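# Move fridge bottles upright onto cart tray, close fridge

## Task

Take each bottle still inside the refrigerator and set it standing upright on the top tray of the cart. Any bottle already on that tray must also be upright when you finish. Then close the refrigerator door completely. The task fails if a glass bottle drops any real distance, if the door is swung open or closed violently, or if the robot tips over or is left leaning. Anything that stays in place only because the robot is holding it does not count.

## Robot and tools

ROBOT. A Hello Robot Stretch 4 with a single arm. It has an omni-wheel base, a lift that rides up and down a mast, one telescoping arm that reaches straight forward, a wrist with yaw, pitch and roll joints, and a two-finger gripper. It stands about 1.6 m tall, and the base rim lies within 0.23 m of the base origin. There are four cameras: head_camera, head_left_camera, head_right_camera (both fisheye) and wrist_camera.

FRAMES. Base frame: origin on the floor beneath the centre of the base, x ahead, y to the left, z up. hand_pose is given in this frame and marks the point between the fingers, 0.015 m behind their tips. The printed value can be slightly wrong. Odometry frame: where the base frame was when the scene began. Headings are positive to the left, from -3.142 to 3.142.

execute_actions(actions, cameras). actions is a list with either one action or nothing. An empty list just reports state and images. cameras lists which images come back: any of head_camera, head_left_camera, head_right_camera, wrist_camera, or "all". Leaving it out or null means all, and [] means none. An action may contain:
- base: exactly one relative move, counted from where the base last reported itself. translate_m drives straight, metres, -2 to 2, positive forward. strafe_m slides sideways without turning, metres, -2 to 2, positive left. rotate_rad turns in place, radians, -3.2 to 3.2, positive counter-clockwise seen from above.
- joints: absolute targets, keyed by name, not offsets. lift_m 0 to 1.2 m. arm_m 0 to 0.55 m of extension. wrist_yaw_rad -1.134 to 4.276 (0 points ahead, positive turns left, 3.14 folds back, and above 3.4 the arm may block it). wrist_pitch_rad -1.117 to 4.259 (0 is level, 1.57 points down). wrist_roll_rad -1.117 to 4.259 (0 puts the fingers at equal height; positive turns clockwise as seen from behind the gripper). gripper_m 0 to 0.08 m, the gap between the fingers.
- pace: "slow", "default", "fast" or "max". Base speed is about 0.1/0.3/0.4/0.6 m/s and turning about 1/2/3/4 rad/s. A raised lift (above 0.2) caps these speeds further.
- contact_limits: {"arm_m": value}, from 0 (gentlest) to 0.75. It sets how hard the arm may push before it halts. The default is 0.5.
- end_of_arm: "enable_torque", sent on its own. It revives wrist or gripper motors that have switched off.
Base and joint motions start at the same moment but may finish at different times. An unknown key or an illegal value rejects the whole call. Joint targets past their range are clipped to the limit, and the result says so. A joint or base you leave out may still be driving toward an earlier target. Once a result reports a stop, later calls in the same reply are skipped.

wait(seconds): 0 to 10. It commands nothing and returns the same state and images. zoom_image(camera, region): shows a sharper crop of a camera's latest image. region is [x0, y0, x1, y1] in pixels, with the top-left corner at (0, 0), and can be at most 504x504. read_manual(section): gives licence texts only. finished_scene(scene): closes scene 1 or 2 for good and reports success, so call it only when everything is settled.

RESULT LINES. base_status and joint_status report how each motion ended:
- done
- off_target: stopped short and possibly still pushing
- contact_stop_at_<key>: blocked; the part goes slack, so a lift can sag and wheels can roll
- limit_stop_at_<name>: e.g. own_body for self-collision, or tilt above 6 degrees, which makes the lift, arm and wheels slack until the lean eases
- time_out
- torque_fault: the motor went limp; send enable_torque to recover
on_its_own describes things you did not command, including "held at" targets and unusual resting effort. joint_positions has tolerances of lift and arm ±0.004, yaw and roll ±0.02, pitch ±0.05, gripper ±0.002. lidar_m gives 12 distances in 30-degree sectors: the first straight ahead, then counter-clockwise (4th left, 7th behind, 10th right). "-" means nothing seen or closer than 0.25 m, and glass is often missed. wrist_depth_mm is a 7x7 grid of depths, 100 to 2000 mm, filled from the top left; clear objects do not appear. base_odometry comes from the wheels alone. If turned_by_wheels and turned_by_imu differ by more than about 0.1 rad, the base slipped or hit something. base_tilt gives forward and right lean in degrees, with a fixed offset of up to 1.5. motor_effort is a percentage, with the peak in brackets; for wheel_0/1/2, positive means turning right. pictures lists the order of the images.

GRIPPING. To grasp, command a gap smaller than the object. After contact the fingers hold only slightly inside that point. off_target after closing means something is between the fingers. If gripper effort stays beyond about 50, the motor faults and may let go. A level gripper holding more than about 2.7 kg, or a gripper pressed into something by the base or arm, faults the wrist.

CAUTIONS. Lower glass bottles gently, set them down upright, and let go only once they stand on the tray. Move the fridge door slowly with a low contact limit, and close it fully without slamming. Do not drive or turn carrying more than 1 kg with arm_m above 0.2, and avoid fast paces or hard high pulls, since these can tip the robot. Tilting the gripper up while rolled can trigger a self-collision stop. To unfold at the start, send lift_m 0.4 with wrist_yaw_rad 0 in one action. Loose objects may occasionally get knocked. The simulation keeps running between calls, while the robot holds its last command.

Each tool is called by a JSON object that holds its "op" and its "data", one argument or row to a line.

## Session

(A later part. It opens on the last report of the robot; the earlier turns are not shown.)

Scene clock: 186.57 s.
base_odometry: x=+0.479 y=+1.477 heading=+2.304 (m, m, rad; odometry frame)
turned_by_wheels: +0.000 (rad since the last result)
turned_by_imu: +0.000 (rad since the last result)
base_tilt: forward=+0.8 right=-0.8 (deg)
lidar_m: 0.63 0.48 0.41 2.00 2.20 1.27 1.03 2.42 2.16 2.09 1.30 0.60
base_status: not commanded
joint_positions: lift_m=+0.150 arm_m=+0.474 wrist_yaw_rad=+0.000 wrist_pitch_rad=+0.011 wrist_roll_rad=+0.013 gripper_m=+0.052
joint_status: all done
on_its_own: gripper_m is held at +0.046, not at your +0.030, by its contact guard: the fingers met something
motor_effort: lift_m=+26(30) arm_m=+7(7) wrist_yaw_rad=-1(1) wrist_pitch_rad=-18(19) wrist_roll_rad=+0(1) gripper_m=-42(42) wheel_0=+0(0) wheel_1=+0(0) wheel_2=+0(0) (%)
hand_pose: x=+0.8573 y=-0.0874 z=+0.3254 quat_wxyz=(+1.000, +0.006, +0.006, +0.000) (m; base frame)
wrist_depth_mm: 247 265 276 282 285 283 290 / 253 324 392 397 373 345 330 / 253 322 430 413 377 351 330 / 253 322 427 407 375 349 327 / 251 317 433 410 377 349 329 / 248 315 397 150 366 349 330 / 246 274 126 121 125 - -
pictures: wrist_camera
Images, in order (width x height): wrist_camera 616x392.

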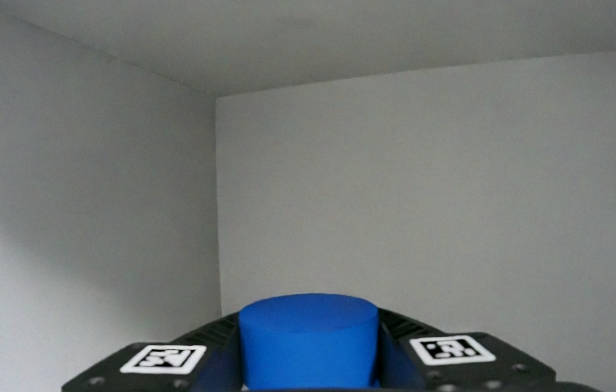

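{"op": "execute_actions", "data": {
  "actions": [
    {"base":{"translate_m":-0.25},"joints":{"arm_m":0.0}}
  ],
  "cameras": []
}}

{"op": "execute_actions", "data": {
  "actions": [
    {"base":{"rotate_rad":-3.2},"joints":{"lift_m":0.88}}
  ],
  "cameras": ["head_camera"]
}}

Scene clock: 196.70 s.
base_odometry: x=+0.646 y=+1.291 heading=+2.304 (m, m, rad; odometry frame)
turned_by_wheels: +0.000 (rad since the last result)
turned_by_imu: +0.001 (rad since the last result)
base_tilt: forward=+0.7 right=-0.8 (deg)
lidar_m: 0.84 0.56 0.55 1.94 2.32 0.96 0.79 2.31 2.06 2.11 1.56 0.82
base_status: done
joint_positions: lift_m=+0.150 arm_m=+0.001 wrist_yaw_rad=+0.000 wrist_pitch_rad=+0.011 wrist_roll_rad=+0.013 gripper_m=+0.052
joint_status: all done
on_its_own: gripper_m is held at +0.046, not at your +0.030, by its contact guard: the fingers met something
motor_effort: lift_m=+26(27) arm_m=-7(7) wrist_yaw_rad=+1(1) wrist_pitch_rad=-18(17) wrist_roll_rad=+0(1) gripper_m=-41(42) wheel_0=-1(4) wheel_1=+1(5) wheel_2=-1(9) (%)
hand_pose: x=+0.3848 y=-0.0875 z=+0.3254 quat_wxyz=(+1.000, +0.006, +0.006, +0.000) (m; base frame)
wrist_depth_mm: 544 699 917 1078 1025 1025 1008 / 544 699 904 1118 1042 1060 1008 / 549 691 854 931 676 1060 1008 / 544 691 917 1138 1025 1025 1008 / 535 683 878 1078 1042 1025 991 / 530 683 778 150 591 1008 1008 / 525 591 126 121 125 - 842
pictures: none
No camera images: the call's "cameras" was empty. Leave "cameras" out to get every camera's image.

Scene clock: 200.40 s.
base_odometry: x=+0.646 y=+1.292 heading=-0.896 (m, m, rad; odometry frame)
turned_by_wheels: -3.200 (rad since the last result)
turned_by_imu: -3.164 (rad since the last result)
base_tilt: forward=+0.7 right=-0.8 (deg)
lidar_m: 0.77 2.39 2.07 2.08 1.60 0.85 0.86 0.58 0.56 1.95 2.22 0.99
base_status: done
joint_positions: lift_m=+0.880 arm_m=+0.001 wrist_yaw_rad=+0.000 wrist_pitch_rad=+0.011 wrist_roll_rad=+0.013 gripper_m=+0.052
joint_status: all done
on_its_own: gripper_m is held at +0.046, not at your +0.030, by its contact guard: the fingers met something
motor_effort: lift_m=+26(27) arm_m=-7(8) wrist_yaw_rad=+0(2) wrist_pitch_rad=-17(18) wrist_roll_rad=-1(0) gripper_m=-41(41) wheel_0=+1(5) wheel_1=-1(9) wheel_2=-1(7) (%)
hand_pose: x=+0.3848 y=-0.0875 z=+1.0554 quat_wxyz=(+1.000, +0.006, +0.006, +0.000) (m; base frame)
wrist_depth_mm: - - - - - 1921 1756 / - - - - - 1863 1756 / - - - - - 1863 1808 / - - - - - 1863 1756 / - - - - - 1863 1708 / - - 878 149 904 1863 1756 / - - 126 121 125 - 1808
pictures: head_camera
Images, in order (width x height): head_camera 420x560.

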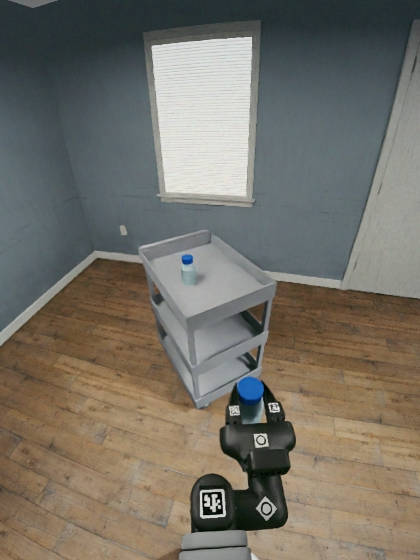

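{"op": "execute_actions", "data": {
  "actions": [
    {"base":{"translate_m":0.3},"joints":{"arm_m":0.42}}
  ],
  "cameras": []
}}

{"op": "execute_actions", "data": {
  "actions": [
    {"joints":{"lift_m":0.76}}
  ],
  "cameras": ["head_camera"]
}}

{"op": "execute_actions", "data": {
  "actions": [
    {"joints":{"lift_m":0.748},"pace":"slow"}
  ],
  "cameras": []
}}

Scene clock: 213.40 s.
base_odometry: x=+0.834 y=+1.057 heading=-0.896 (m, m, rad; odometry frame)
turned_by_wheels: +0.000 (rad since the last result)
turned_by_imu: +0.000 (rad since the last result)
base_tilt: forward=+0.9 right=-0.8 (deg)
lidar_m: 0.50 0.83 1.98 2.00 1.94 1.16 1.14 0.78 2.67 1.98 2.25 0.63
base_status: done
joint_positions: lift_m=+0.880 arm_m=+0.419 wrist_yaw_rad=+0.000 wrist_pitch_rad=+0.011 wrist_roll_rad=+0.013 gripper_m=+0.052
joint_status: all done
on_its_own: gripper_m is held at +0.046, not at your +0.030, by its contact guard: the fingers met something
motor_effort: lift_m=+26(26) arm_m=+7(8) wrist_yaw_rad=-1(2) wrist_pitch_rad=-17(18) wrist_roll_rad=+0(1) gripper_m=-40(41) wheel_0=-1(5) wheel_1=+2(4) wheel_2=+0(8) (%)
hand_pose: x=+0.8024 y=-0.0873 z=+1.0554 quat_wxyz=(+1.000, +0.006, +0.006, +0.000) (m; base frame)
wrist_depth_mm: 1808 1708 1537 1464 1336 1229 1205 / 1863 1661 1537 1430 1336 1255 1182 / 1863 1756 1537 1464 1336 1255 1182 / 1808 1708 1576 1366 1336 1255 1205 / 1808 1708 1499 1430 1366 1255 1205 / 1808 1708 1537 149 1336 1281 1182 / 1921 1661 126 121 125 - 1205
pictures: none
No camera images: the call's "cameras" was empty. Leave "cameras" out to get every camera's image.

Scene clock: 214.93 s.
base_odometry: x=+0.834 y=+1.057 heading=-0.896 (m, m, rad; odometry frame)
turned_by_wheels: +0.000 (rad since the last result)
turned_by_imu: +0.000 (rad since the last result)
base_tilt: forward=+0.7 right=-0.8 (deg)
lidar_m: 0.50 0.82 2.00 2.01 1.95 1.15 1.12 0.80 2.69 1.97 2.27 0.64
base_status: not commanded
joint_positions: lift_m=+0.760 arm_m=+0.419 wrist_yaw_rad=+0.000 wrist_pitch_rad=+0.011 wrist_roll_rad=+0.013 gripper_m=+0.052
joint_status: all done
on_its_own: gripper_m is held at +0.046, not at your +0.030, by its contact guard: the fingers met something
motor_effort: lift_m=+18(23) arm_m=+6(6) wrist_yaw_rad=-1(1) wrist_pitch_rad=-18(18) wrist_roll_rad=-2(0) gripper_m=-42(41) wheel_0=-1(0) wheel_1=+2(1) wheel_2=+0(0) (%)
hand_pose: x=+0.8024 y=-0.0873 z=+0.9360 quat_wxyz=(+1.000, +0.006, +0.006, +0.000) (m; base frame)
wrist_depth_mm: 1863 1708 1618 1430 1336 1281 1205 / 1863 1661 1576 1464 1366 1281 1182 / 1808 1708 1537 1464 1336 1255 1205 / 1756 1708 1537 1464 1366 1255 1182 / 1808 1661 1537 1464 1366 1255 1205 / 202 500 530 149 1308 1255 1205 / 184 466 126 121 126 - 1205
pictures: head_camera
Images, in order (width x height): head_camera 420x560.

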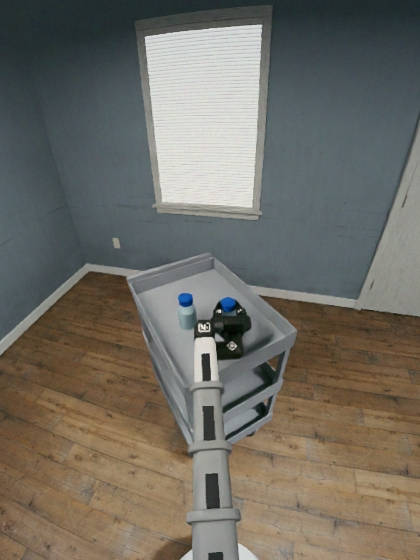

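Scene clock: 215.70 s.
base_odometry: x=+0.834 y=+1.057 heading=-0.896 (m, m, rad; odometry frame)
turned_by_wheels: +0.000 (rad since the last result)
turned_by_imu: +0.000 (rad since the last result)
base_tilt: forward=+0.7 right=-0.8 (deg)
lidar_m: 0.49 0.85 1.98 2.00 1.94 1.17 1.15 0.78 2.70 1.98 2.25 0.66
base_status: not commanded
joint_positions: lift_m=+0.748 arm_m=+0.419 wrist_yaw_rad=+0.000 wrist_pitch_rad=+0.007 wrist_roll_rad=+0.013 gripper_m=+0.052
joint_status: all done
on_its_own: gripper_m is held at +0.046, not at your +0.030, by its contact guard: the fingers met something
motor_effort: lift_m=+16(20) arm_m=+7(7) wrist_yaw_rad=+0(1) wrist_pitch_rad=-4(18) wrist_roll_rad=+0(1) gripper_m=-41(41) wheel_0=-1(0) wheel_1=+1(2) wheel_2=+0(0) (%)
hand_pose: x=+0.8024 y=-0.0874 z=+0.9253 quat_wxyz=(+1.000, +0.006, +0.003, +0.000) (m; base frame)
wrist_depth_mm: 1921 1708 1537 1430 1336 1281 1229 / 1863 1708 1576 1430 1366 1281 1205 / 1808 1708 1537 1464 1366 1281 1205 / 1808 1708 1537 1464 1336 1255 1182 / 1808 1708 1576 1430 1366 1229 1205 / 190 496 530 150 1336 1255 1205 / 187 459 126 121 125 - 1205
pictures: none
No camera images: the call's "cameras" was empty. Leave "cameras" out to get every camera's image.

{"op": "execute_actions", "data": {
  "actions": [
    {"joints":{"gripper_m":0.08,"lift_m":0.75}}
  ],
  "cameras": []
}}

{"op": "execute_actions", "data": {
  "actions": [
    {"joints":{"lift_m":0.82}}
  ],
  "cameras": []
}}

{"op": "execute_actions", "data": {
  "actions": [
    {"base":{"translate_m":-0.3},"joints":{"arm_m":0}}
  ],
  "cameras": ["head_camera"]
}}

{"op": "execute_actions", "data": {
  "actions": [
    {"base":{"rotate_rad":3.2},"joints":{"lift_m":0.16}}
  ],
  "cameras": []
}}

{"op": "execute_actions", "data": {
  "actions": [
    {"base":{"translate_m":0.35},"joints":{"arm_m":0.2}}
  ],
  "cameras": []
}}

{"op": "execute_actions", "data": {
  "actions": [
    {"base":{"strafe_m":-0.028},"joints":{"arm_m":0.365,"lift_m":0.082}}
  ],
  "cameras": ["wrist_camera","head_camera"]
}}

Scene clock: 230.27 s.
base_odometry: x=+0.834 y=+1.057 heading=-0.896 (m, m, rad; odometry frame)
turned_by_wheels: +0.000 (rad since the last result)
turned_by_imu: +0.000 (rad since the last result)
base_tilt: forward=+0.8 right=-0.7 (deg)
lidar_m: 0.51 0.88 2.01 2.00 1.96 1.16 1.13 0.76 2.70 2.01 2.26 0.64
base_status: not commanded
joint_positions: lift_m=+0.750 arm_m=+0.419 wrist_yaw_rad=+0.000 wrist_pitch_rad=+0.008 wrist_roll_rad=+0.013 gripper_m=+0.080
joint_status: all done
motor_effort: lift_m=+25(23) arm_m=+6(6) wrist_yaw_rad=+0(0) wrist_pitch_rad=-7(9) wrist_roll_rad=-1(1) gripper_m=+2(40) wheel_0=+0(1) wheel_1=+2(2) wheel_2=+0(0) (%)
hand_pose: x=+0.8024 y=-0.0874 z=+0.9262 quat_wxyz=(+1.000, +0.006, +0.004, +0.000) (m; base frame)
wrist_depth_mm: 1808 1756 1576 1430 1336 1255 1205 / 1808 1708 1537 1430 1336 1255 1205 / 1808 1708 1576 1430 1336 1255 1182 / 1808 1756 1537 1464 1366 1255 1205 / 1863 1708 1576 1430 1308 1281 1229 / 190 488 525 151 399 1255 1182 / 181 105 133 121 130 104 -
pictures: none
No camera images: the call's "cameras" was empty. Leave "cameras" out to get every camera's image.

Scene clock: 231.50 s.
base_odometry: x=+0.834 y=+1.057 heading=-0.896 (m, m, rad; odometry frame)
turned_by_wheels: +0.000 (rad since the last result)
turned_by_imu: +0.000 (rad since the last result)
base_tilt: forward=+0.7 right=-0.7 (deg)
lidar_m: 0.47 0.85 1.99 1.99 1.95 1.14 1.14 0.78 2.70 1.97 2.29 0.64
base_status: not commanded
joint_positions: lift_m=+0.820 arm_m=+0.419 wrist_yaw_rad=+0.000 wrist_pitch_rad=+0.008 wrist_roll_rad=+0.013 gripper_m=+0.080
joint_status: all done
motor_effort: lift_m=+24(25) arm_m=+7(6) wrist_yaw_rad=+0(0) wrist_pitch_rad=-9(8) wrist_roll_rad=-2(1) gripper_m=+2(4) wheel_0=-1(1) wheel_1=+1(2) wheel_2=+0(0) (%)
hand_pose: x=+0.8024 y=-0.0874 z=+0.9962 quat_wxyz=(+1.000, +0.006, +0.004, +0.000) (m; base frame)
wrist_depth_mm: 1756 1708 1537 1430 1366 1255 1205 / 1863 1708 1537 1464 1366 1255 1205 / 1863 1708 1576 1430 1336 1281 1205 / 1863 1618 1576 1430 1308 1255 1205 / 1921 1708 1576 1464 1366 1255 1182 / 1808 1708 1537 1464 1336 1255 1160 / 469 105 163 549 427 104 -
pictures: none
No camera images: the call's "cameras" was empty. Leave "cameras" out to get every camera's image.

Scene clock: 233.97 s.
base_odometry: x=+0.646 y=+1.292 heading=-0.896 (m, m, rad; odometry frame)
turned_by_wheels: +0.000 (rad since the last result)
turned_by_imu: +0.000 (rad since the last result)
base_tilt: forward=+0.7 right=-0.7 (deg)
lidar_m: 0.81 2.36 2.08 2.08 1.60 0.83 0.88 0.58 0.55 1.96 2.20 0.98
base_status: done
joint_positions: lift_m=+0.820 arm_m=+0.001 wrist_yaw_rad=+0.000 wrist_pitch_rad=+0.008 wrist_roll_rad=+0.013 gripper_m=+0.080
joint_status: all done
motor_effort: lift_m=+24(25) arm_m=-7(9) wrist_yaw_rad=+1(1) wrist_pitch_rad=-8(7) wrist_roll_rad=+0(1) gripper_m=+2(2) wheel_0=+0(3) wheel_1=-1(6) wheel_2=-1(8) (%)
hand_pose: x=+0.3848 y=-0.0875 z=+0.9962 quat_wxyz=(+1.000, +0.006, +0.004, +0.000) (m; base frame)
wrist_depth_mm: - - - - - 1863 1808 / - - - - - 1863 1756 / - - - - - 1863 1756 / - - - - - 1983 1756 / - - - - - 1863 1756 / - - 866 820 732 1863 1756 / - 105 163 668 750 104 -
pictures: head_camera
Images, in order (width x height): head_camera 420x560.

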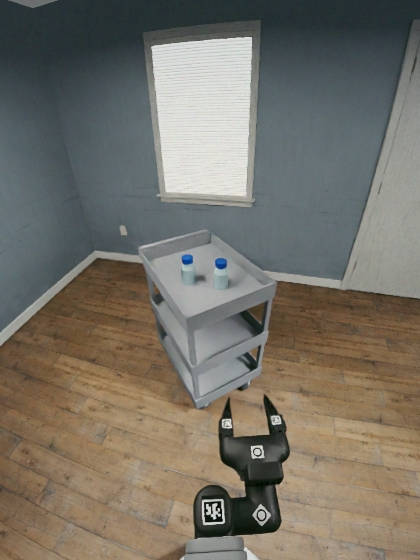

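Scene clock: 237.43 s.
base_odometry: x=+0.646 y=+1.292 heading=+2.304 (m, m, rad; odometry frame)
turned_by_wheels: +3.200 (rad since the last result)
turned_by_imu: +3.165 (rad since the last result)
base_tilt: forward=+0.8 right=-0.8 (deg)
lidar_m: 0.87 0.58 0.56 1.94 2.32 0.96 0.79 2.32 2.08 2.10 1.57 0.84
base_status: done
joint_positions: lift_m=+0.160 arm_m=+0.001 wrist_yaw_rad=+0.000 wrist_pitch_rad=+0.008 wrist_roll_rad=+0.013 gripper_m=+0.080
joint_status: all done
motor_effort: lift_m=+17(23) arm_m=-8(7) wrist_yaw_rad=-1(1) wrist_pitch_rad=-8(9) wrist_roll_rad=-2(2) gripper_m=+2(1) wheel_0=-1(9) wheel_1=+0(5) wheel_2=+1(8) (%)
hand_pose: x=+0.3849 y=-0.0874 z=+0.3369 quat_wxyz=(+1.000, +0.006, +0.004, +0.000) (m; base frame)
wrist_depth_mm: 544 707 917 1078 1025 1060 1008 / 549 699 904 1118 1060 1042 991 / 544 699 842 1042 691 1060 1008 / 544 683 904 1138 1060 1042 1025 / 535 676 904 1138 1025 1025 1025 / 535 668 831 931 831 1025 991 / 508 105 163 676 615 104 -
pictures: none
No camera images: the call's "cameras" was empty. Leave "cameras" out to get every camera's image.

Scene clock: 240.10 s.
base_odometry: x=+0.412 y=+1.552 heading=+2.304 (m, m, rad; odometry frame)
turned_by_wheels: +0.000 (rad since the last result)
turned_by_imu: +0.000 (rad since the last result)
base_tilt: forward=+0.7 right=-0.8 (deg)
lidar_m: 0.53 0.41 0.38 0.39 2.17 1.38 1.15 2.46 2.20 1.93 1.18 0.51
base_status: done
joint_positions: lift_m=+0.160 arm_m=+0.199 wrist_yaw_rad=+0.000 wrist_pitch_rad=+0.008 wrist_roll_rad=+0.013 gripper_m=+0.080
joint_status: all done
motor_effort: lift_m=+17(17) arm_m=+7(7) wrist_yaw_rad=+0(1) wrist_pitch_rad=-8(8) wrist_roll_rad=+0(1) gripper_m=+2(2) wheel_0=+0(6) wheel_1=+1(4) wheel_2=+2(8) (%)
hand_pose: x=+0.5823 y=-0.0874 z=+0.3369 quat_wxyz=(+1.000, +0.006, +0.004, +0.000) (m; base frame)
wrist_depth_mm: 231 234 244 248 251 249 255 / 296 334 351 359 364 366 364 / 314 399 544 569 535 504 469 / 312 399 564 585 539 496 469 / 314 394 554 580 544 496 466 / 307 387 544 585 539 492 466 / 291 105 163 427 473 104 -
pictures: none
No camera images: the call's "cameras" was empty. Leave "cameras" out to get every camera's image.

Scene clock: 241.67 s.
base_odometry: x=+0.433 y=+1.571 heading=+2.304 (m, m, rad; odometry frame)
turned_by_wheels: +0.000 (rad since the last result)
turned_by_imu: +0.000 (rad since the last result)
base_tilt: forward=+0.8 right=-0.9 (deg)
lidar_m: 0.52 0.45 0.41 0.41 2.19 1.36 1.15 2.42 2.17 1.88 1.18 0.51
base_status: done
joint_positions: lift_m=+0.082 arm_m=+0.364 wrist_yaw_rad=+0.000 wrist_pitch_rad=+0.008 wrist_roll_rad=+0.013 gripper_m=+0.080
joint_status: all done
motor_effort: lift_m=+16(15) arm_m=+7(8) wrist_yaw_rad=+0(1) wrist_pitch_rad=-9(8) wrist_roll_rad=+1(1) gripper_m=+2(1) wheel_0=-1(8) wheel_1=+1(10) wheel_2=+1(2) (%)
hand_pose: x=+0.7473 y=-0.0874 z=+0.2589 quat_wxyz=(+1.000, +0.006, +0.004, +0.000) (m; base frame)
wrist_depth_mm: 282 359 410 404 379 347 329 / 283 362 442 410 382 351 330 / 285 362 439 415 382 349 330 / 282 362 442 410 379 353 329 / 281 353 439 402 377 349 330 / 277 349 439 251 377 345 330 / 264 105 163 241 258 104 -
pictures: head_camera, wrist_camera
Images, in order (width x height): head_camera 420x560, wrist_camera 616x392.

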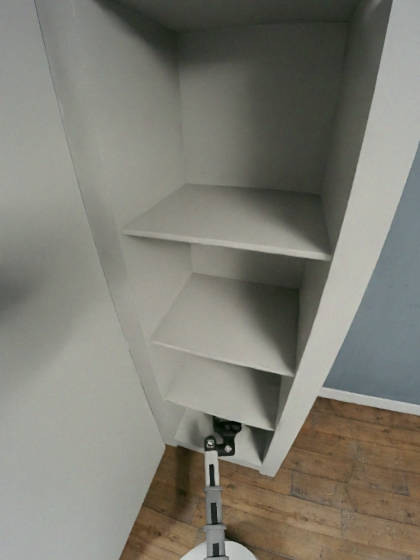

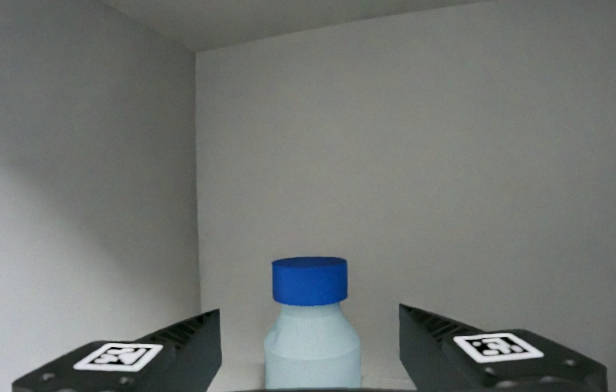

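{"op": "execute_actions", "data": {
  "actions": [
    {"joints":{"arm_m":0.489},"pace":"slow","contact_limits":{"arm_m":0.2}}
  ],
  "cameras": ["wrist_camera"]
}}

{"op": "execute_actions", "data": {
  "actions": [
    {"joints":{"gripper_m":0.03}}
  ],
  "cameras": []
}}

{"op": "execute_actions", "data": {
  "actions": [
    {"joints":{"lift_m":0.15}}
  ],
  "cameras": ["wrist_camera"]
}}

Scene clock: 249.77 s.
base_odometry: x=+0.433 y=+1.571 heading=+2.304 (m, m, rad; odometry frame)
turned_by_wheels: +0.000 (rad since the last result)
turned_by_imu: +0.001 (rad since the last result)
base_tilt: forward=+0.8 right=-0.9 (deg)
lidar_m: 0.52 0.47 0.41 0.40 2.19 1.33 1.15 2.41 2.16 1.86 1.18 0.51
base_status: not commanded
joint_positions: lift_m=+0.082 arm_m=+0.488 wrist_yaw_rad=+0.000 wrist_pitch_rad=+0.008 wrist_roll_rad=+0.013 gripper_m=+0.080
joint_status: all done
motor_effort: lift_m=+17(17) arm_m=+7(6) wrist_yaw_rad=+0(0) wrist_pitch_rad=-9(8) wrist_roll_rad=+2(0) gripper_m=+2(2) wheel_0=-2(1) wheel_1=+0(0) wheel_2=+1(1) (%)
contact_limits: arm_m 0.2
hand_pose: x=+0.8713 y=-0.0874 z=+0.2589 quat_wxyz=(+1.000, +0.006, +0.004, +0.000) (m; base frame)
wrist_depth_mm: 240 306 315 289 266 245 231 / 242 306 315 289 266 245 231 / 241 306 314 289 266 245 232 / 239 306 314 287 266 245 231 / 237 303 312 287 264 245 232 / 234 297 309 149 258 242 229 / 224 105 141 121 131 104 -
pictures: wrist_camera
Images, in order (width x height): wrist_camera 616x392.

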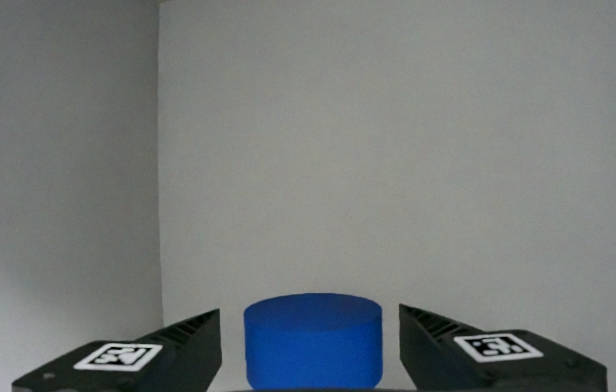

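Scene clock: 250.83 s.
base_odometry: x=+0.433 y=+1.571 heading=+2.304 (m, m, rad; odometry frame)
turned_by_wheels: +0.000 (rad since the last result)
turned_by_imu: +0.000 (rad since the last result)
base_tilt: forward=+0.7 right=-0.8 (deg)
lidar_m: 0.51 0.49 0.39 0.39 2.18 1.37 1.15 2.43 2.18 1.88 1.17 0.51
base_status: not commanded
joint_positions: lift_m=+0.082 arm_m=+0.488 wrist_yaw_rad=-0.001 wrist_pitch_rad=+0.008 wrist_roll_rad=+0.013 gripper_m=+0.052
joint_status: gripper_m off_target (ended at +0.052, target +0.030)
on_its_own: gripper_m is held at +0.046, not at your +0.030, by its contact guard: the fingers met something
motor_effort: lift_m=+17(17) arm_m=+7(7) wrist_yaw_rad=+2(2) wrist_pitch_rad=-7(9) wrist_roll_rad=-1(1) gripper_m=-42(44) wheel_0=-2(1) wheel_1=+0(1) wheel_2=+1(1) (%)
hand_pose: x=+0.8712 y=-0.0876 z=+0.2589 quat_wxyz=(+1.000, +0.006, +0.004, +0.000) (m; base frame)
wrist_depth_mm: 242 307 315 287 265 244 231 / 241 307 315 287 264 245 231 / 241 309 312 287 265 245 231 / 241 307 314 285 265 245 232 / 238 303 314 287 265 244 231 / 236 298 310 149 255 244 231 / 233 262 126 121 126 - -
pictures: none
No camera images: the call's "cameras" was empty. Leave "cameras" out to get every camera's image.

Scene clock: 252.07 s.
base_odometry: x=+0.433 y=+1.571 heading=+2.304 (m, m, rad; odometry frame)
turned_by_wheels: +0.000 (rad since the last result)
turned_by_imu: +0.000 (rad since the last result)
base_tilt: forward=+0.7 right=-0.9 (deg)
lidar_m: 0.51 0.46 0.38 0.42 2.19 1.36 1.16 2.43 2.15 1.89 1.20 0.49
base_status: not commanded
joint_positions: lift_m=+0.150 arm_m=+0.488 wrist_yaw_rad=+0.000 wrist_pitch_rad=+0.012 wrist_roll_rad=+0.013 gripper_m=+0.052
joint_status: all done
on_its_own: gripper_m is held at +0.046, not at your +0.030, by its contact guard: the fingers met something
motor_effort: lift_m=+27(29) arm_m=+7(7) wrist_yaw_rad=+1(2) wrist_pitch_rad=-20(22) wrist_roll_rad=-2(0) gripper_m=-41(42) wheel_0=-1(1) wheel_1=+0(0) wheel_2=+1(1) (%)
hand_pose: x=+0.8713 y=-0.0875 z=+0.3252 quat_wxyz=(+1.000, +0.006, +0.006, +0.000) (m; base frame)
wrist_depth_mm: 241 266 277 276 259 243 - / 241 307 314 286 264 244 231 / 240 304 312 289 265 245 231 / 239 307 314 285 265 244 232 / 238 303 314 286 264 244 230 / 236 300 307 149 255 244 230 / 232 263 126 121 126 - -
pictures: wrist_camera
Images, in order (width x height): wrist_camera 616x392.

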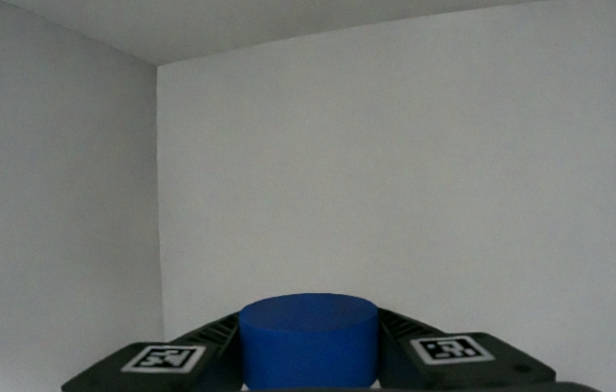

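{"op": "execute_actions", "data": {
  "actions": [
    {"base":{"translate_m":-0.35},"joints":{"arm_m":0.0}}
  ],
  "cameras": []
}}

{"op": "execute_actions", "data": {
  "actions": [
    {"base":{"rotate_rad":-3.106},"joints":{"lift_m":0.88}}
  ],
  "cameras": ["head_camera"]
}}

Scene clock: 260.70 s.
base_odometry: x=+0.667 y=+1.310 heading=+2.304 (m, m, rad; odometry frame)
turned_by_wheels: +0.000 (rad since the last result)
turned_by_imu: +0.001 (rad since the last result)
base_tilt: forward=+0.8 right=-0.8 (deg)
lidar_m: 0.81 0.59 0.59 2.01 2.37 0.94 0.81 2.30 2.04 2.07 1.55 0.83
base_status: done
joint_positions: lift_m=+0.150 arm_m=+0.001 wrist_yaw_rad=+0.000 wrist_pitch_rad=+0.012 wrist_roll_rad=+0.013 gripper_m=+0.052
joint_status: all done
on_its_own: gripper_m is held at +0.046, not at your +0.030, by its contact guard: the fingers met something
motor_effort: lift_m=+26(27) arm_m=-7(7) wrist_yaw_rad=+1(1) wrist_pitch_rad=-20(20) wrist_roll_rad=-1(1) gripper_m=-40(40) wheel_0=+0(4) wheel_1=+1(3) wheel_2=-1(9) (%)
hand_pose: x=+0.3848 y=-0.0875 z=+0.3252 quat_wxyz=(+1.000, +0.006, +0.006, +0.000) (m; base frame)
wrist_depth_mm: 569 723 960 1098 820 1060 991 / 574 732 960 1098 1025 1060 1008 / 569 723 891 960 634 1060 991 / 569 723 946 1118 1008 1042 991 / 564 715 946 1118 1042 1042 1008 / 559 707 820 149 580 1042 976 / 554 621 126 121 126 - 831
pictures: none
No camera images: the call's "cameras" was empty. Leave "cameras" out to get every camera's image.

Scene clock: 264.40 s.
base_odometry: x=+0.667 y=+1.310 heading=-0.802 (m, m, rad; odometry frame)
turned_by_wheels: -3.106 (rad since the last result)
turned_by_imu: -3.072 (rad since the last result)
base_tilt: forward=+0.7 right=-0.7 (deg)
lidar_m: 0.78 2.25 2.05 2.09 1.51 0.83 0.88 0.60 0.56 1.97 2.37 0.90
base_status: done
joint_positions: lift_m=+0.880 arm_m=+0.001 wrist_yaw_rad=+0.000 wrist_pitch_rad=+0.012 wrist_roll_rad=+0.013 gripper_m=+0.052
joint_status: all done
on_its_own: gripper_m is held at +0.046, not at your +0.030, by its contact guard: the fingers met something
motor_effort: lift_m=+27(27) arm_m=-7(7) wrist_yaw_rad=+1(2) wrist_pitch_rad=-20(21) wrist_roll_rad=+0(1) gripper_m=-41(41) wheel_0=+0(6) wheel_1=-1(7) wheel_2=-1(8) (%)
hand_pose: x=+0.3848 y=-0.0875 z=+1.0552 quat_wxyz=(+1.000, +0.006, +0.006, +0.000) (m; base frame)
wrist_depth_mm: - - - - - 1921 1863 / - - - - - 1921 1756 / - - - - - 1863 1708 / - - - - - 1863 1756 / - - - - - 1808 1756 / 1921 - 1160 149 820 1808 1756 / 1921 - 126 121 126 - 1661
pictures: head_camera
Images, in order (width x height): head_camera 420x560.

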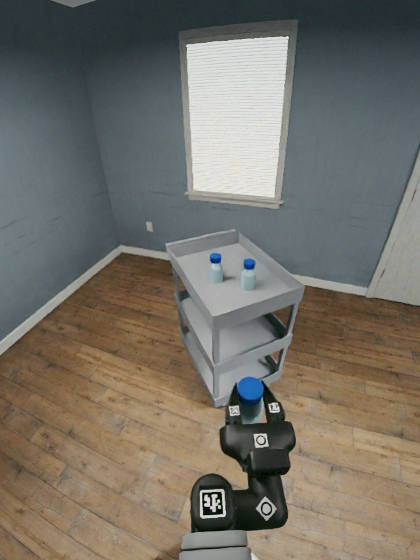

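{"op": "execute_actions", "data": {
  "actions": [
    {"base":{"translate_m":0.2},"joints":{"arm_m":0.385}}
  ],
  "cameras": ["head_camera"]
}}

{"op": "execute_actions", "data": {
  "actions": [
    {"joints":{"lift_m":0.76}}
  ],
  "cameras": ["head_camera"]
}}

{"op": "execute_actions", "data": {
  "actions": [
    {"joints":{"lift_m":0.748},"pace":"slow"}
  ],
  "cameras": []
}}

Scene clock: 280.23 s.
base_odometry: x=+0.806 y=+1.167 heading=-0.802 (m, m, rad; odometry frame)
turned_by_wheels: +0.000 (rad since the last result)
turned_by_imu: +0.001 (rad since the last result)
base_tilt: forward=+0.8 right=-0.9 (deg)
lidar_m: 0.59 2.16 1.97 2.02 1.72 1.04 1.05 0.70 2.72 2.03 2.30 0.65
base_status: done
joint_positions: lift_m=+0.880 arm_m=+0.384 wrist_yaw_rad=+0.000 wrist_pitch_rad=+0.012 wrist_roll_rad=+0.013 gripper_m=+0.052
joint_status: all done
on_its_own: gripper_m is held at +0.046, not at your +0.030, by its contact guard: the fingers met something
motor_effort: lift_m=+27(27) arm_m=+7(7) wrist_yaw_rad=-2(2) wrist_pitch_rad=-20(21) wrist_roll_rad=+0(1) gripper_m=-40(42) wheel_0=-1(5) wheel_1=+1(4) wheel_2=+2(8) (%)
hand_pose: x=+0.7674 y=-0.0873 z=+1.0552 quat_wxyz=(+1.000, +0.006, +0.006, +0.000) (m; base frame)
wrist_depth_mm: 1756 - 1808 1661 1576 1397 1336 / 1756 - 1921 1618 1537 1430 1281 / 1708 - 1863 1618 1499 1397 1308 / 1808 - 1808 1661 1537 1366 1281 / 1808 - 1863 1661 1537 1430 1281 / 1708 - 1863 149 1464 1366 1281 / 1661 1921 127 121 126 - 1281
pictures: head_camera
Images, in order (width x height): head_camera 420x560.

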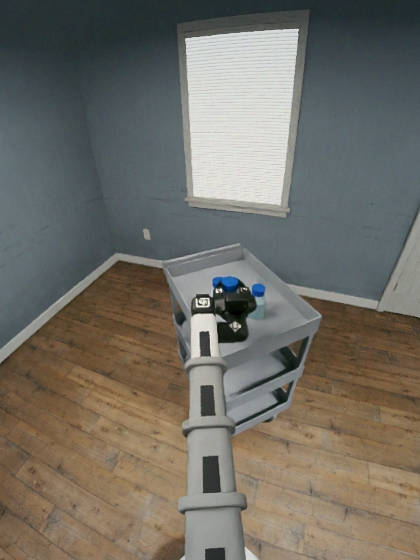

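Scene clock: 281.77 s.
base_odometry: x=+0.806 y=+1.167 heading=-0.802 (m, m, rad; odometry frame)
turned_by_wheels: +0.000 (rad since the last result)
turned_by_imu: +0.000 (rad since the last result)
base_tilt: forward=+0.7 right=-0.8 (deg)
lidar_m: 0.59 2.15 1.97 2.01 1.73 1.00 1.06 0.74 2.70 2.01 2.29 0.68
base_status: not commanded
joint_positions: lift_m=+0.760 arm_m=+0.384 wrist_yaw_rad=+0.000 wrist_pitch_rad=+0.012 wrist_roll_rad=+0.013 gripper_m=+0.052
joint_status: all done
on_its_own: gripper_m is held at +0.046, not at your +0.030, by its contact guard: the fingers met something
motor_effort: lift_m=+19(25) arm_m=+7(7) wrist_yaw_rad=-1(1) wrist_pitch_rad=-20(21) wrist_roll_rad=-1(0) gripper_m=-41(40) wheel_0=+0(0) wheel_1=+0(1) wheel_2=+1(2) (%)
hand_pose: x=+0.7674 y=-0.0873 z=+0.9358 quat_wxyz=(+1.000, +0.006, +0.006, +0.000) (m; base frame)
wrist_depth_mm: 1756 - 1808 1661 1499 1397 1336 / 1808 - 1863 1661 1537 1397 1281 / 1756 - 1808 1661 1537 1397 1336 / 1756 - 1863 1661 1537 1397 1308 / 1708 - 1863 1618 1499 1366 1281 / 1708 574 585 149 591 249 413 / 1708 462 127 121 126 - -
pictures: head_camera
Images, in order (width x height): head_camera 420x560.

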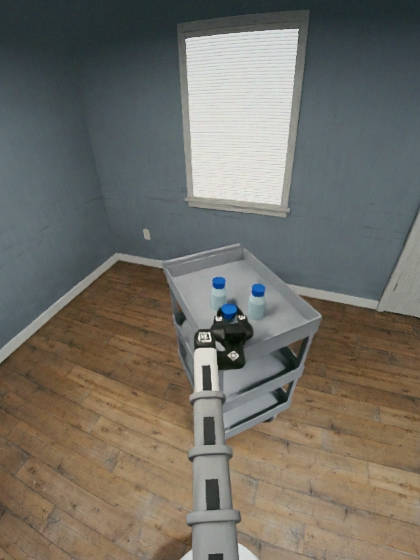

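Scene clock: 282.53 s.
base_odometry: x=+0.806 y=+1.167 heading=-0.802 (m, m, rad; odometry frame)
turned_by_wheels: +0.000 (rad since the last result)
turned_by_imu: +0.000 (rad since the last result)
base_tilt: forward=+0.7 right=-0.8 (deg)
lidar_m: 0.58 2.15 1.96 2.01 1.73 1.03 1.02 0.73 2.72 2.00 2.29 0.69
base_status: not commanded
joint_positions: lift_m=+0.748 arm_m=+0.384 wrist_yaw_rad=+0.000 wrist_pitch_rad=+0.007 wrist_roll_rad=+0.013 gripper_m=+0.052
joint_status: all done
on_its_own: gripper_m is held at +0.046, not at your +0.030, by its contact guard: the fingers met something
motor_effort: lift_m=+15(18) arm_m=+6(7) wrist_yaw_rad=-1(1) wrist_pitch_rad=-4(21) wrist_roll_rad=-1(1) gripper_m=-41(41) wheel_0=+0(0) wheel_1=+1(1) wheel_2=+2(1) (%)
hand_pose: x=+0.7674 y=-0.0874 z=+0.9252 quat_wxyz=(+1.000, +0.006, +0.003, +0.000) (m; base frame)
wrist_depth_mm: 1708 - 1921 1661 1499 1366 1308 / 1756 - 1808 1661 1537 1336 1281 / 1756 - 1863 1661 1499 1397 1308 / 1756 - 1863 1661 1499 1366 1308 / 1708 - 1863 732 1464 559 1281 / 1708 569 585 149 591 248 418 / 1708 347 127 121 125 - -
pictures: none
No camera images: the call's "cameras" was empty. Leave "cameras" out to get every camera's image.

{"op": "execute_actions", "data": {
  "actions": [
    {"joints":{"gripper_m":0.08,"lift_m":0.75}}
  ],
  "cameras": []
}}

{"op": "execute_actions", "data": {
  "actions": [
    {"joints":{"lift_m":0.82}}
  ],
  "cameras": []
}}

{"op": "execute_actions", "data": {
  "actions": [
    {"joints":{"arm_m":0}}
  ],
  "cameras": ["head_camera"]
}}

{"op": "execute_actions", "data": {
  "actions": [
    {"base":{"rotate_rad":2.06},"joints":{"gripper_m":0}}
  ],
  "cameras": ["head_left_camera"]
}}

{"op": "execute_actions", "data": {
  "actions": [
    {"base":{"translate_m":-0.66},"joints":{"lift_m":0.25}}
  ],
  "cameras": ["head_camera","head_left_camera"]
}}

Scene clock: 304.90 s.
base_odometry: x=+0.806 y=+1.167 heading=-0.802 (m, m, rad; odometry frame)
turned_by_wheels: +0.000 (rad since the last result)
turned_by_imu: +0.000 (rad since the last result)
base_tilt: forward=+0.8 right=-0.7 (deg)
lidar_m: 0.61 2.16 1.98 2.01 1.76 1.04 1.05 0.72 2.72 1.99 2.25 0.67
base_status: not commanded
joint_positions: lift_m=+0.750 arm_m=+0.384 wrist_yaw_rad=+0.000 wrist_pitch_rad=+0.008 wrist_roll_rad=+0.013 gripper_m=+0.080
joint_status: all done
motor_effort: lift_m=+25(25) arm_m=+7(7) wrist_yaw_rad=+1(1) wrist_pitch_rad=-8(9) wrist_roll_rad=-1(1) gripper_m=+2(41) wheel_0=-1(1) wheel_1=+1(1) wheel_2=+1(1) (%)
hand_pose: x=+0.7674 y=-0.0875 z=+0.9262 quat_wxyz=(+1.000, +0.006, +0.004, +0.000) (m; base frame)
wrist_depth_mm: 1708 - 1863 1661 1576 1397 1336 / 1756 - 1808 1708 1499 1397 1308 / 1808 - 1863 1661 1537 1366 1281 / 1756 - 1756 1661 1537 1430 1281 / 1756 - 1863 723 1464 564 1281 / 1756 569 580 151 591 245 418 / 1708 105 134 120 130 104 -
pictures: none
No camera images: the call's "cameras" was empty. Leave "cameras" out to get every camera's image.

Scene clock: 306.13 s.
base_odometry: x=+0.806 y=+1.167 heading=-0.802 (m, m, rad; odometry frame)
turned_by_wheels: +0.000 (rad since the last result)
turned_by_imu: +0.000 (rad since the last result)
base_tilt: forward=+0.8 right=-0.8 (deg)
lidar_m: 0.59 2.16 1.97 1.98 1.72 1.01 1.04 0.72 2.70 2.00 2.22 0.68
base_status: not commanded
joint_positions: lift_m=+0.820 arm_m=+0.384 wrist_yaw_rad=+0.000 wrist_pitch_rad=+0.008 wrist_roll_rad=+0.013 gripper_m=+0.080
joint_status: all done
motor_effort: lift_m=+25(28) arm_m=+7(7) wrist_yaw_rad=+0(1) wrist_pitch_rad=-8(9) wrist_roll_rad=-1(1) gripper_m=+3(2) wheel_0=+0(0) wheel_1=+1(1) wheel_2=+1(1) (%)
hand_pose: x=+0.7674 y=-0.0875 z=+0.9962 quat_wxyz=(+1.000, +0.006, +0.004, +0.000) (m; base frame)
wrist_depth_mm: 1808 - 1808 1661 1499 1397 1308 / 1756 - 1863 1661 1576 1397 1308 / 1863 - 1808 1708 1537 1397 1308 / 1708 - 1863 1618 1537 1336 1308 / 1756 - 1808 1708 1537 1397 1336 / 1756 - 1756 683 715 1366 1281 / 1708 105 163 309 530 104 -
pictures: none
No camera images: the call's "cameras" was empty. Leave "cameras" out to get every camera's image.

Scene clock: 308.37 s.
base_odometry: x=+0.806 y=+1.167 heading=-0.802 (m, m, rad; odometry frame)
turned_by_wheels: +0.000 (rad since the last result)
turned_by_imu: +0.000 (rad since the last result)
base_tilt: forward=+0.8 right=-0.9 (deg)
lidar_m: 0.58 2.14 1.97 2.01 1.74 1.01 1.00 0.72 2.71 2.02 2.26 0.68
base_status: not commanded
joint_positions: lift_m=+0.820 arm_m=+0.001 wrist_yaw_rad=+0.000 wrist_pitch_rad=+0.008 wrist_roll_rad=+0.013 gripper_m=+0.080
joint_status: all done
motor_effort: lift_m=+25(24) arm_m=-7(8) wrist_yaw_rad=+0(1) wrist_pitch_rad=-8(9) wrist_roll_rad=+0(2) gripper_m=+2(2) wheel_0=-1(0) wheel_1=+1(1) wheel_2=+1(1) (%)
hand_pose: x=+0.3848 y=-0.0874 z=+0.9962 quat_wxyz=(+1.000, +0.006, +0.004, +0.000) (m; base frame)
wrist_depth_mm: 1983 - - - 1863 1756 1576 / 1983 - - - 1863 1708 1618 / 1921 - - - 1808 1708 1537 / 1921 - - - 1863 1708 1537 / 1921 - - - 1863 1708 1618 / 1863 - 931 683 621 691 1537 / 1808 105 163 504 427 104 -
pictures: head_camera
Images, in order (width x height): head_camera 420x560.

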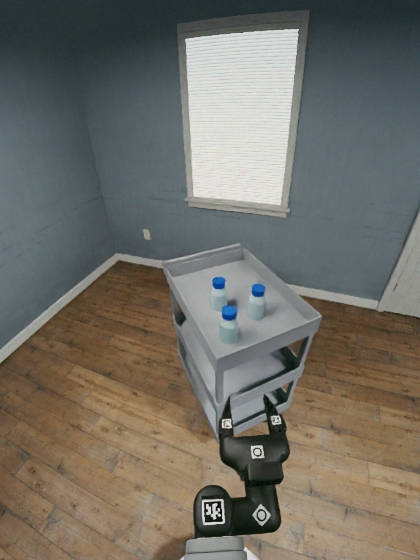

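Scene clock: 310.67 s.
base_odometry: x=+0.806 y=+1.167 heading=+1.258 (m, m, rad; odometry frame)
turned_by_wheels: +2.060 (rad since the last result)
turned_by_imu: +2.037 (rad since the last result)
base_tilt: forward=+0.8 right=-0.8 (deg)
lidar_m: 1.78 1.01 1.04 0.74 2.72 2.03 2.35 0.73 0.59 2.21 1.96 2.00
base_status: done
joint_positions: lift_m=+0.820 arm_m=+0.001 wrist_yaw_rad=+0.000 wrist_pitch_rad=+0.008 wrist_roll_rad=+0.013 gripper_m=+0.000
joint_status: all done
motor_effort: lift_m=+24(25) arm_m=-7(7) wrist_yaw_rad=+0(0) wrist_pitch_rad=-8(9) wrist_roll_rad=+0(2) gripper_m=-1(1) wheel_0=+1(6) wheel_1=-1(8) wheel_2=+0(7) (%)
hand_pose: x=+0.3849 y=-0.0874 z=+0.9962 quat_wxyz=(+1.000, +0.006, +0.004, +0.000) (m; base frame)
wrist_depth_mm: 1182 1397 1661 1921 - 1756 1576 / 1205 1430 1618 1921 - 1708 1499 / 1205 1336 1618 1863 - 1756 1499 / 1205 1366 1576 1983 - 1808 1464 / 1205 1397 1576 1983 - 1808 1499 / 1160 1366 1618 1808 - 1808 1464 / 1182 1336 1464 106 1042 1756 1537
pictures: head_left_camera
Images, in order (width x height): head_left_camera 420x672.

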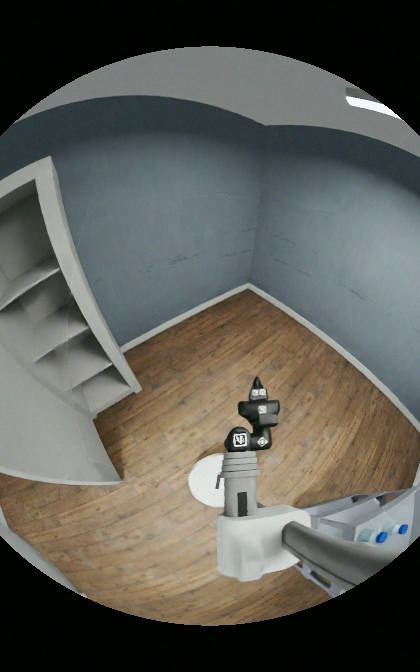

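Scene clock: 314.37 s.
base_odometry: x=+0.603 y=+0.539 heading=+1.258 (m, m, rad; odometry frame)
turned_by_wheels: +0.000 (rad since the last result)
turned_by_imu: +0.001 (rad since the last result)
base_tilt: forward=+0.8 right=-0.7 (deg)
lidar_m: 2.30 1.53 0.90 2.57 1.53 1.56 1.77 1.61 1.62 0.44 0.49 2.42
base_status: done
joint_positions: lift_m=+0.250 arm_m=+0.001 wrist_yaw_rad=+0.000 wrist_pitch_rad=+0.008 wrist_roll_rad=+0.013 gripper_m=+0.000
joint_status: all done
motor_effort: lift_m=+17(23) arm_m=-7(7) wrist_yaw_rad=+0(0) wrist_pitch_rad=-9(8) wrist_roll_rad=-1(0) gripper_m=-3(2) wheel_0=-1(6) wheel_1=+0(3) wheel_2=+0(7) (%)
hand_pose: x=+0.3848 y=-0.0874 z=+0.4269 quat_wxyz=(+1.000, +0.006, +0.004, +0.000) (m; base frame)
wrist_depth_mm: 1229 1863 - - - - 1863 / 1366 1863 - - - - 1863 / 1464 1863 - - - - 1808 / 1464 1921 - - - - 1863 / 1430 1863 - - - - 1863 / 1182 1661 1756 1708 1708 1537 1499 / 1098 1138 1160 106 585 1060 1042
pictures: head_camera, head_left_camera
Images, in order (width x height): head_camera 420x560, head_left_camera 420x672.

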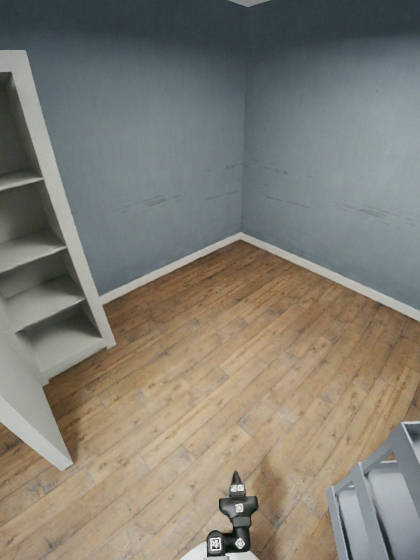

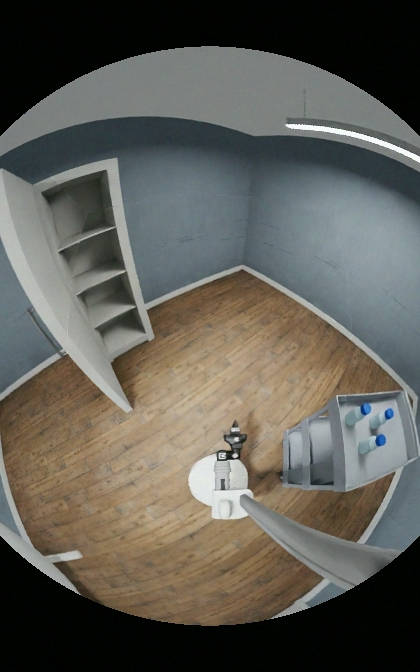

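{"op": "execute_actions", "data": {
  "actions": [
    {"base":{"strafe_m":0.94},"pace":"fast"}
  ],
  "cameras": ["head_camera","wrist_camera"]
}}

Scene clock: 323.30 s.
base_odometry: x=-0.291 y=+0.828 heading=+1.258 (m, m, rad; odometry frame)
turned_by_wheels: +0.000 (rad since the last result)
turned_by_imu: -0.002 (rad since the last result)
base_tilt: forward=+0.7 right=-0.9 (deg)
lidar_m: 0.48 1.11 1.51 1.76 1.58 0.99 1.02 2.18 2.17 1.38 3.12 0.52
base_status: done
joint_positions: lift_m=+0.250 arm_m=+0.001 wrist_yaw_rad=+0.000 wrist_pitch_rad=+0.008 wrist_roll_rad=+0.013 gripper_m=+0.000
joint_status: not commanded
motor_effort: lift_m=+17(17) arm_m=-7(7) wrist_yaw_rad=+0(0) wrist_pitch_rad=-7(7) wrist_roll_rad=+0(1) gripper_m=-3(2) wheel_0=+2(10) wheel_1=-1(13) wheel_2=+1(1) (%)
hand_pose: x=+0.3848 y=-0.0874 z=+0.4269 quat_wxyz=(+1.000, +0.006, +0.004, +0.000) (m; base frame)
wrist_depth_mm: 1138 891 452 322 303 - - / 1138 866 445 324 301 - - / 1160 759 445 324 297 - - / 1138 866 452 324 297 - - / 1160 866 449 325 293 - - / 1118 891 455 303 291 1618 1537 / 1078 904 433 106 206 1060 1042
pictures: head_camera, wrist_camera
Images, in order (width x height): head_camera 420x560, wrist_camera 616x392.

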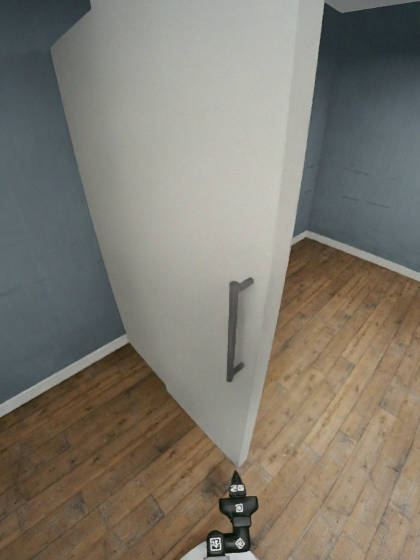

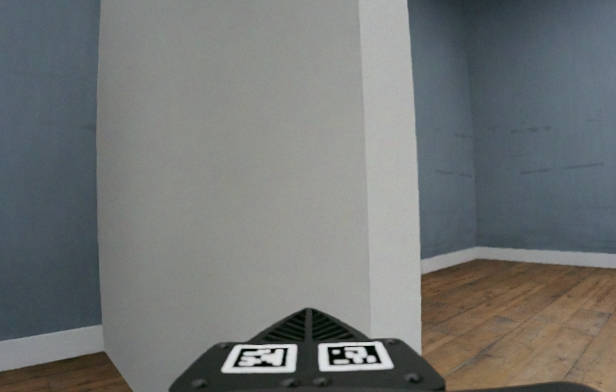

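{"op": "execute_actions", "data": {
  "actions": [
    {"base":{"strafe_m":0.04},"joints":{"arm_m":0.17}}
  ],
  "cameras": []
}}

{"op": "execute_actions", "data": {
  "actions": [
    {"base":{"translate_m":0.32},"pace":"slow"}
  ],
  "cameras": ["head_camera"]
}}

Scene clock: 330.80 s.
base_odometry: x=-0.330 y=+0.841 heading=+1.258 (m, m, rad; odometry frame)
turned_by_wheels: +0.000 (rad since the last result)
turned_by_imu: +0.000 (rad since the last result)
base_tilt: forward=+0.7 right=-0.9 (deg)
lidar_m: 0.48 1.16 1.48 1.73 1.56 0.99 0.99 2.22 2.23 1.41 3.15 0.49
base_status: done
joint_positions: lift_m=+0.250 arm_m=+0.169 wrist_yaw_rad=+0.000 wrist_pitch_rad=+0.008 wrist_roll_rad=+0.013 gripper_m=+0.000
joint_status: all done
motor_effort: lift_m=+17(17) arm_m=+7(7) wrist_yaw_rad=+0(0) wrist_pitch_rad=-10(7) wrist_roll_rad=-1(0) gripper_m=-2(2) wheel_0=+0(7) wheel_1=-2(8) wheel_2=+0(1) (%)
hand_pose: x=+0.5523 y=-0.0874 z=+0.4269 quat_wxyz=(+1.000, +0.006, +0.004, +0.000) (m; base frame)
wrist_depth_mm: 1025 492 286 205 159 129 - / 1025 480 285 204 160 131 - / 991 480 286 206 162 131 - / 1025 480 285 206 162 132 - / 1008 484 287 208 161 132 - / 1025 496 291 192 161 131 - / 991 508 276 106 128 131 -
pictures: none
No camera images: the call's "cameras" was empty. Leave "cameras" out to get every camera's image.

Scene clock: 335.30 s.
base_odometry: x=-0.231 y=+1.145 heading=+1.258 (m, m, rad; odometry frame)
turned_by_wheels: +0.000 (rad since the last result)
turned_by_imu: +0.000 (rad since the last result)
base_tilt: forward=+0.8 right=-0.8 (deg)
lidar_m: 0.60 0.64 1.23 1.53 1.75 1.37 1.31 2.45 1.45 1.44 2.94 0.67
base_status: done
joint_positions: lift_m=+0.250 arm_m=+0.169 wrist_yaw_rad=+0.000 wrist_pitch_rad=+0.008 wrist_roll_rad=+0.013 gripper_m=+0.000
joint_status: not commanded
motor_effort: lift_m=+17(17) arm_m=+7(7) wrist_yaw_rad=+1(23) wrist_pitch_rad=-8(9) wrist_roll_rad=+0(2) gripper_m=-1(2) wheel_0=+1(9) wheel_1=+1(4) wheel_2=-2(8) (%)
hand_pose: x=+0.5523 y=-0.0875 z=+0.4269 quat_wxyz=(+1.000, +0.006, +0.004, +0.000) (m; base frame)
wrist_depth_mm: 259 263 265 266 268 272 273 / 258 263 265 265 268 270 273 / 259 262 262 265 267 271 271 / 258 260 262 265 266 270 270 / 258 260 260 264 266 267 270 / 257 258 260 263 266 267 268 / 257 258 260 106 187 267 268
pictures: head_camera
Images, in order (width x height): head_camera 420x560.

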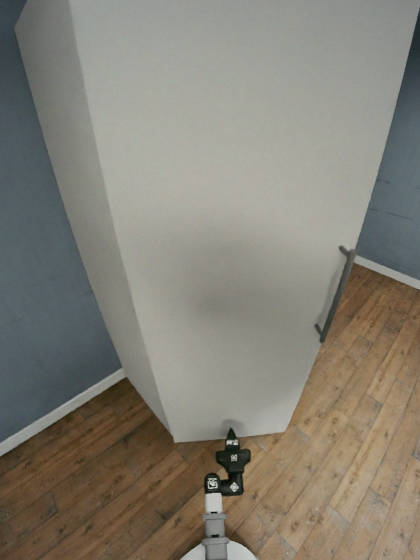

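{"op": "execute_actions", "data": {
  "actions": [],
  "cameras": ["head_camera"]
}}

Scene clock: 342.20 s.
base_odometry: x=-0.231 y=+1.145 heading=+1.258 (m, m, rad; odometry frame)
turned_by_wheels: +0.000 (rad since the last result)
turned_by_imu: +0.000 (rad since the last result)
base_tilt: forward=+0.8 right=-0.9 (deg)
lidar_m: 0.67 0.68 1.22 1.53 1.76 1.40 1.28 2.43 1.48 1.44 2.94 1.01
base_status: done
joint_positions: lift_m=+0.250 arm_m=+0.169 wrist_yaw_rad=+0.000 wrist_pitch_rad=+0.008 wrist_roll_rad=+0.013 gripper_m=+0.000
joint_status: not commanded
motor_effort: lift_m=+17(17) arm_m=+7(7) wrist_yaw_rad=+1(23) wrist_pitch_rad=-8(9) wrist_roll_rad=+0(2) gripper_m=-2(2) wheel_0=+1(9) wheel_1=+1(4) wheel_2=-2(8) (%)
hand_pose: x=+0.5523 y=-0.0875 z=+0.4269 quat_wxyz=(+1.000, +0.006, +0.004, +0.000) (m; base frame)
wrist_depth_mm: 309 351 413 500 621 - - / 310 353 415 492 621 - - / 307 349 410 492 615 - - / 307 349 410 484 603 - - / 303 345 407 484 609 - - / 304 342 404 459 603 1576 1499 / 300 338 370 106 364 1060 1025
pictures: head_camera
Images, in order (width x height): head_camera 420x560.

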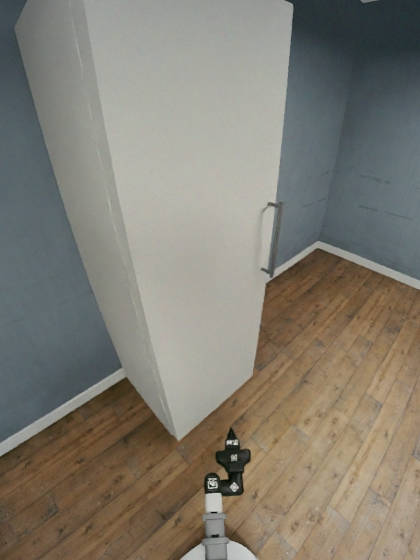

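{"op": "execute_actions", "data": {
  "actions": [
    {"joints":{"arm_m":0.46}}
  ],
  "cameras": ["wrist_camera"]
}}

Scene clock: 350.97 s.
base_odometry: x=-0.231 y=+1.145 heading=+1.258 (m, m, rad; odometry frame)
turned_by_wheels: +0.000 (rad since the last result)
turned_by_imu: +0.001 (rad since the last result)
base_tilt: forward=+0.6 right=-0.8 (deg)
lidar_m: 0.65 0.68 1.21 1.52 1.76 1.37 1.29 2.46 1.48 1.44 2.95 1.01
base_status: not commanded
joint_positions: lift_m=+0.250 arm_m=+0.459 wrist_yaw_rad=+0.000 wrist_pitch_rad=+0.008 wrist_roll_rad=+0.013 gripper_m=+0.000
joint_status: all done
motor_effort: lift_m=+17(17) arm_m=+7(7) wrist_yaw_rad=+0(1) wrist_pitch_rad=-7(9) wrist_roll_rad=-2(0) gripper_m=-2(2) wheel_0=+1(1) wheel_1=+0(1) wheel_2=-2(2) (%)
hand_pose: x=+0.8423 y=-0.0874 z=+0.4268 quat_wxyz=(+1.000, +0.006, +0.004, +0.000) (m; base frame)
wrist_depth_mm: 124 142 167 202 253 347 - / 124 142 166 200 252 340 - / 124 142 165 198 248 334 - / 123 141 165 197 245 329 - / 123 140 164 196 244 325 - / 122 139 163 185 243 324 1499 / 121 138 151 106 179 325 1025
pictures: wrist_camera
Images, in order (width x height): wrist_camera 616x392.

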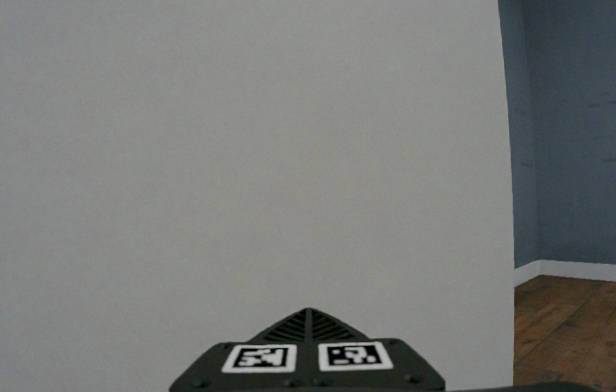

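{"op": "execute_actions", "data": {
  "actions": [
    {"joints":{"arm_m":0.53},"pace":"slow","contact_limits":{"arm_m":0.1}}
  ],
  "cameras": ["head_camera"]
}}

Scene clock: 356.83 s.
base_odometry: x=-0.231 y=+1.145 heading=+1.256 (m, m, rad; odometry frame)
turned_by_wheels: -0.001 (rad since the last result)
turned_by_imu: -0.001 (rad since the last result)
base_tilt: forward=+0.7 right=-0.7 (deg)
lidar_m: 0.65 0.69 1.22 1.52 1.77 1.39 1.29 2.46 1.49 1.44 2.93 1.00
base_status: not commanded
joint_positions: lift_m=+0.250 arm_m=+0.496 wrist_yaw_rad=-0.014 wrist_pitch_rad=+0.008 wrist_roll_rad=+0.013 gripper_m=+0.000
joint_status: arm_m contact_stop (moved +0.037 of +0.071)
on_its_own: arm_m is slack since a contact_stop (your +0.530 is given up); wrist_yaw_rad is at rest, and its effort (+40) is outside its rest range (-13 to +13)
motor_effort: lift_m=+17(17) arm_m=+0(16) wrist_yaw_rad=+40(44) wrist_pitch_rad=-6(6) wrist_roll_rad=+1(0) gripper_m=-1(0) wheel_0=-1(1) wheel_1=+0(1) wheel_2=-14(14) (%)
contact_limits: arm_m 0.1
hand_pose: x=+0.8781 y=-0.0903 z=+0.4269 quat_wxyz=(+1.000, +0.006, +0.004, -0.007) (m; base frame)
wrist_depth_mm: 107 119 141 172 220 304 - / 104 119 141 171 215 298 - / 104 119 140 169 213 293 - / 105 119 140 168 211 290 - / 105 118 139 167 211 286 - / 104 117 138 157 208 286 1499 / 104 116 128 106 163 285 1042
pictures: head_camera
Images, in order (width x height): head_camera 420x560.

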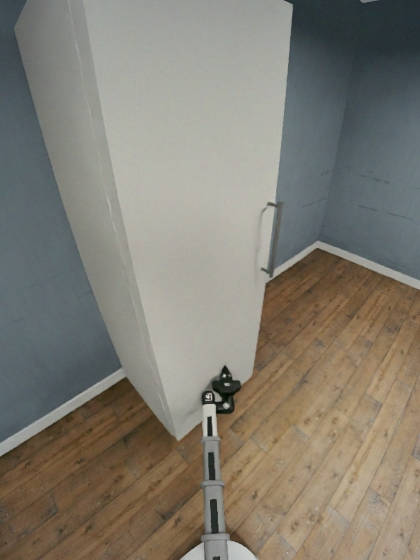

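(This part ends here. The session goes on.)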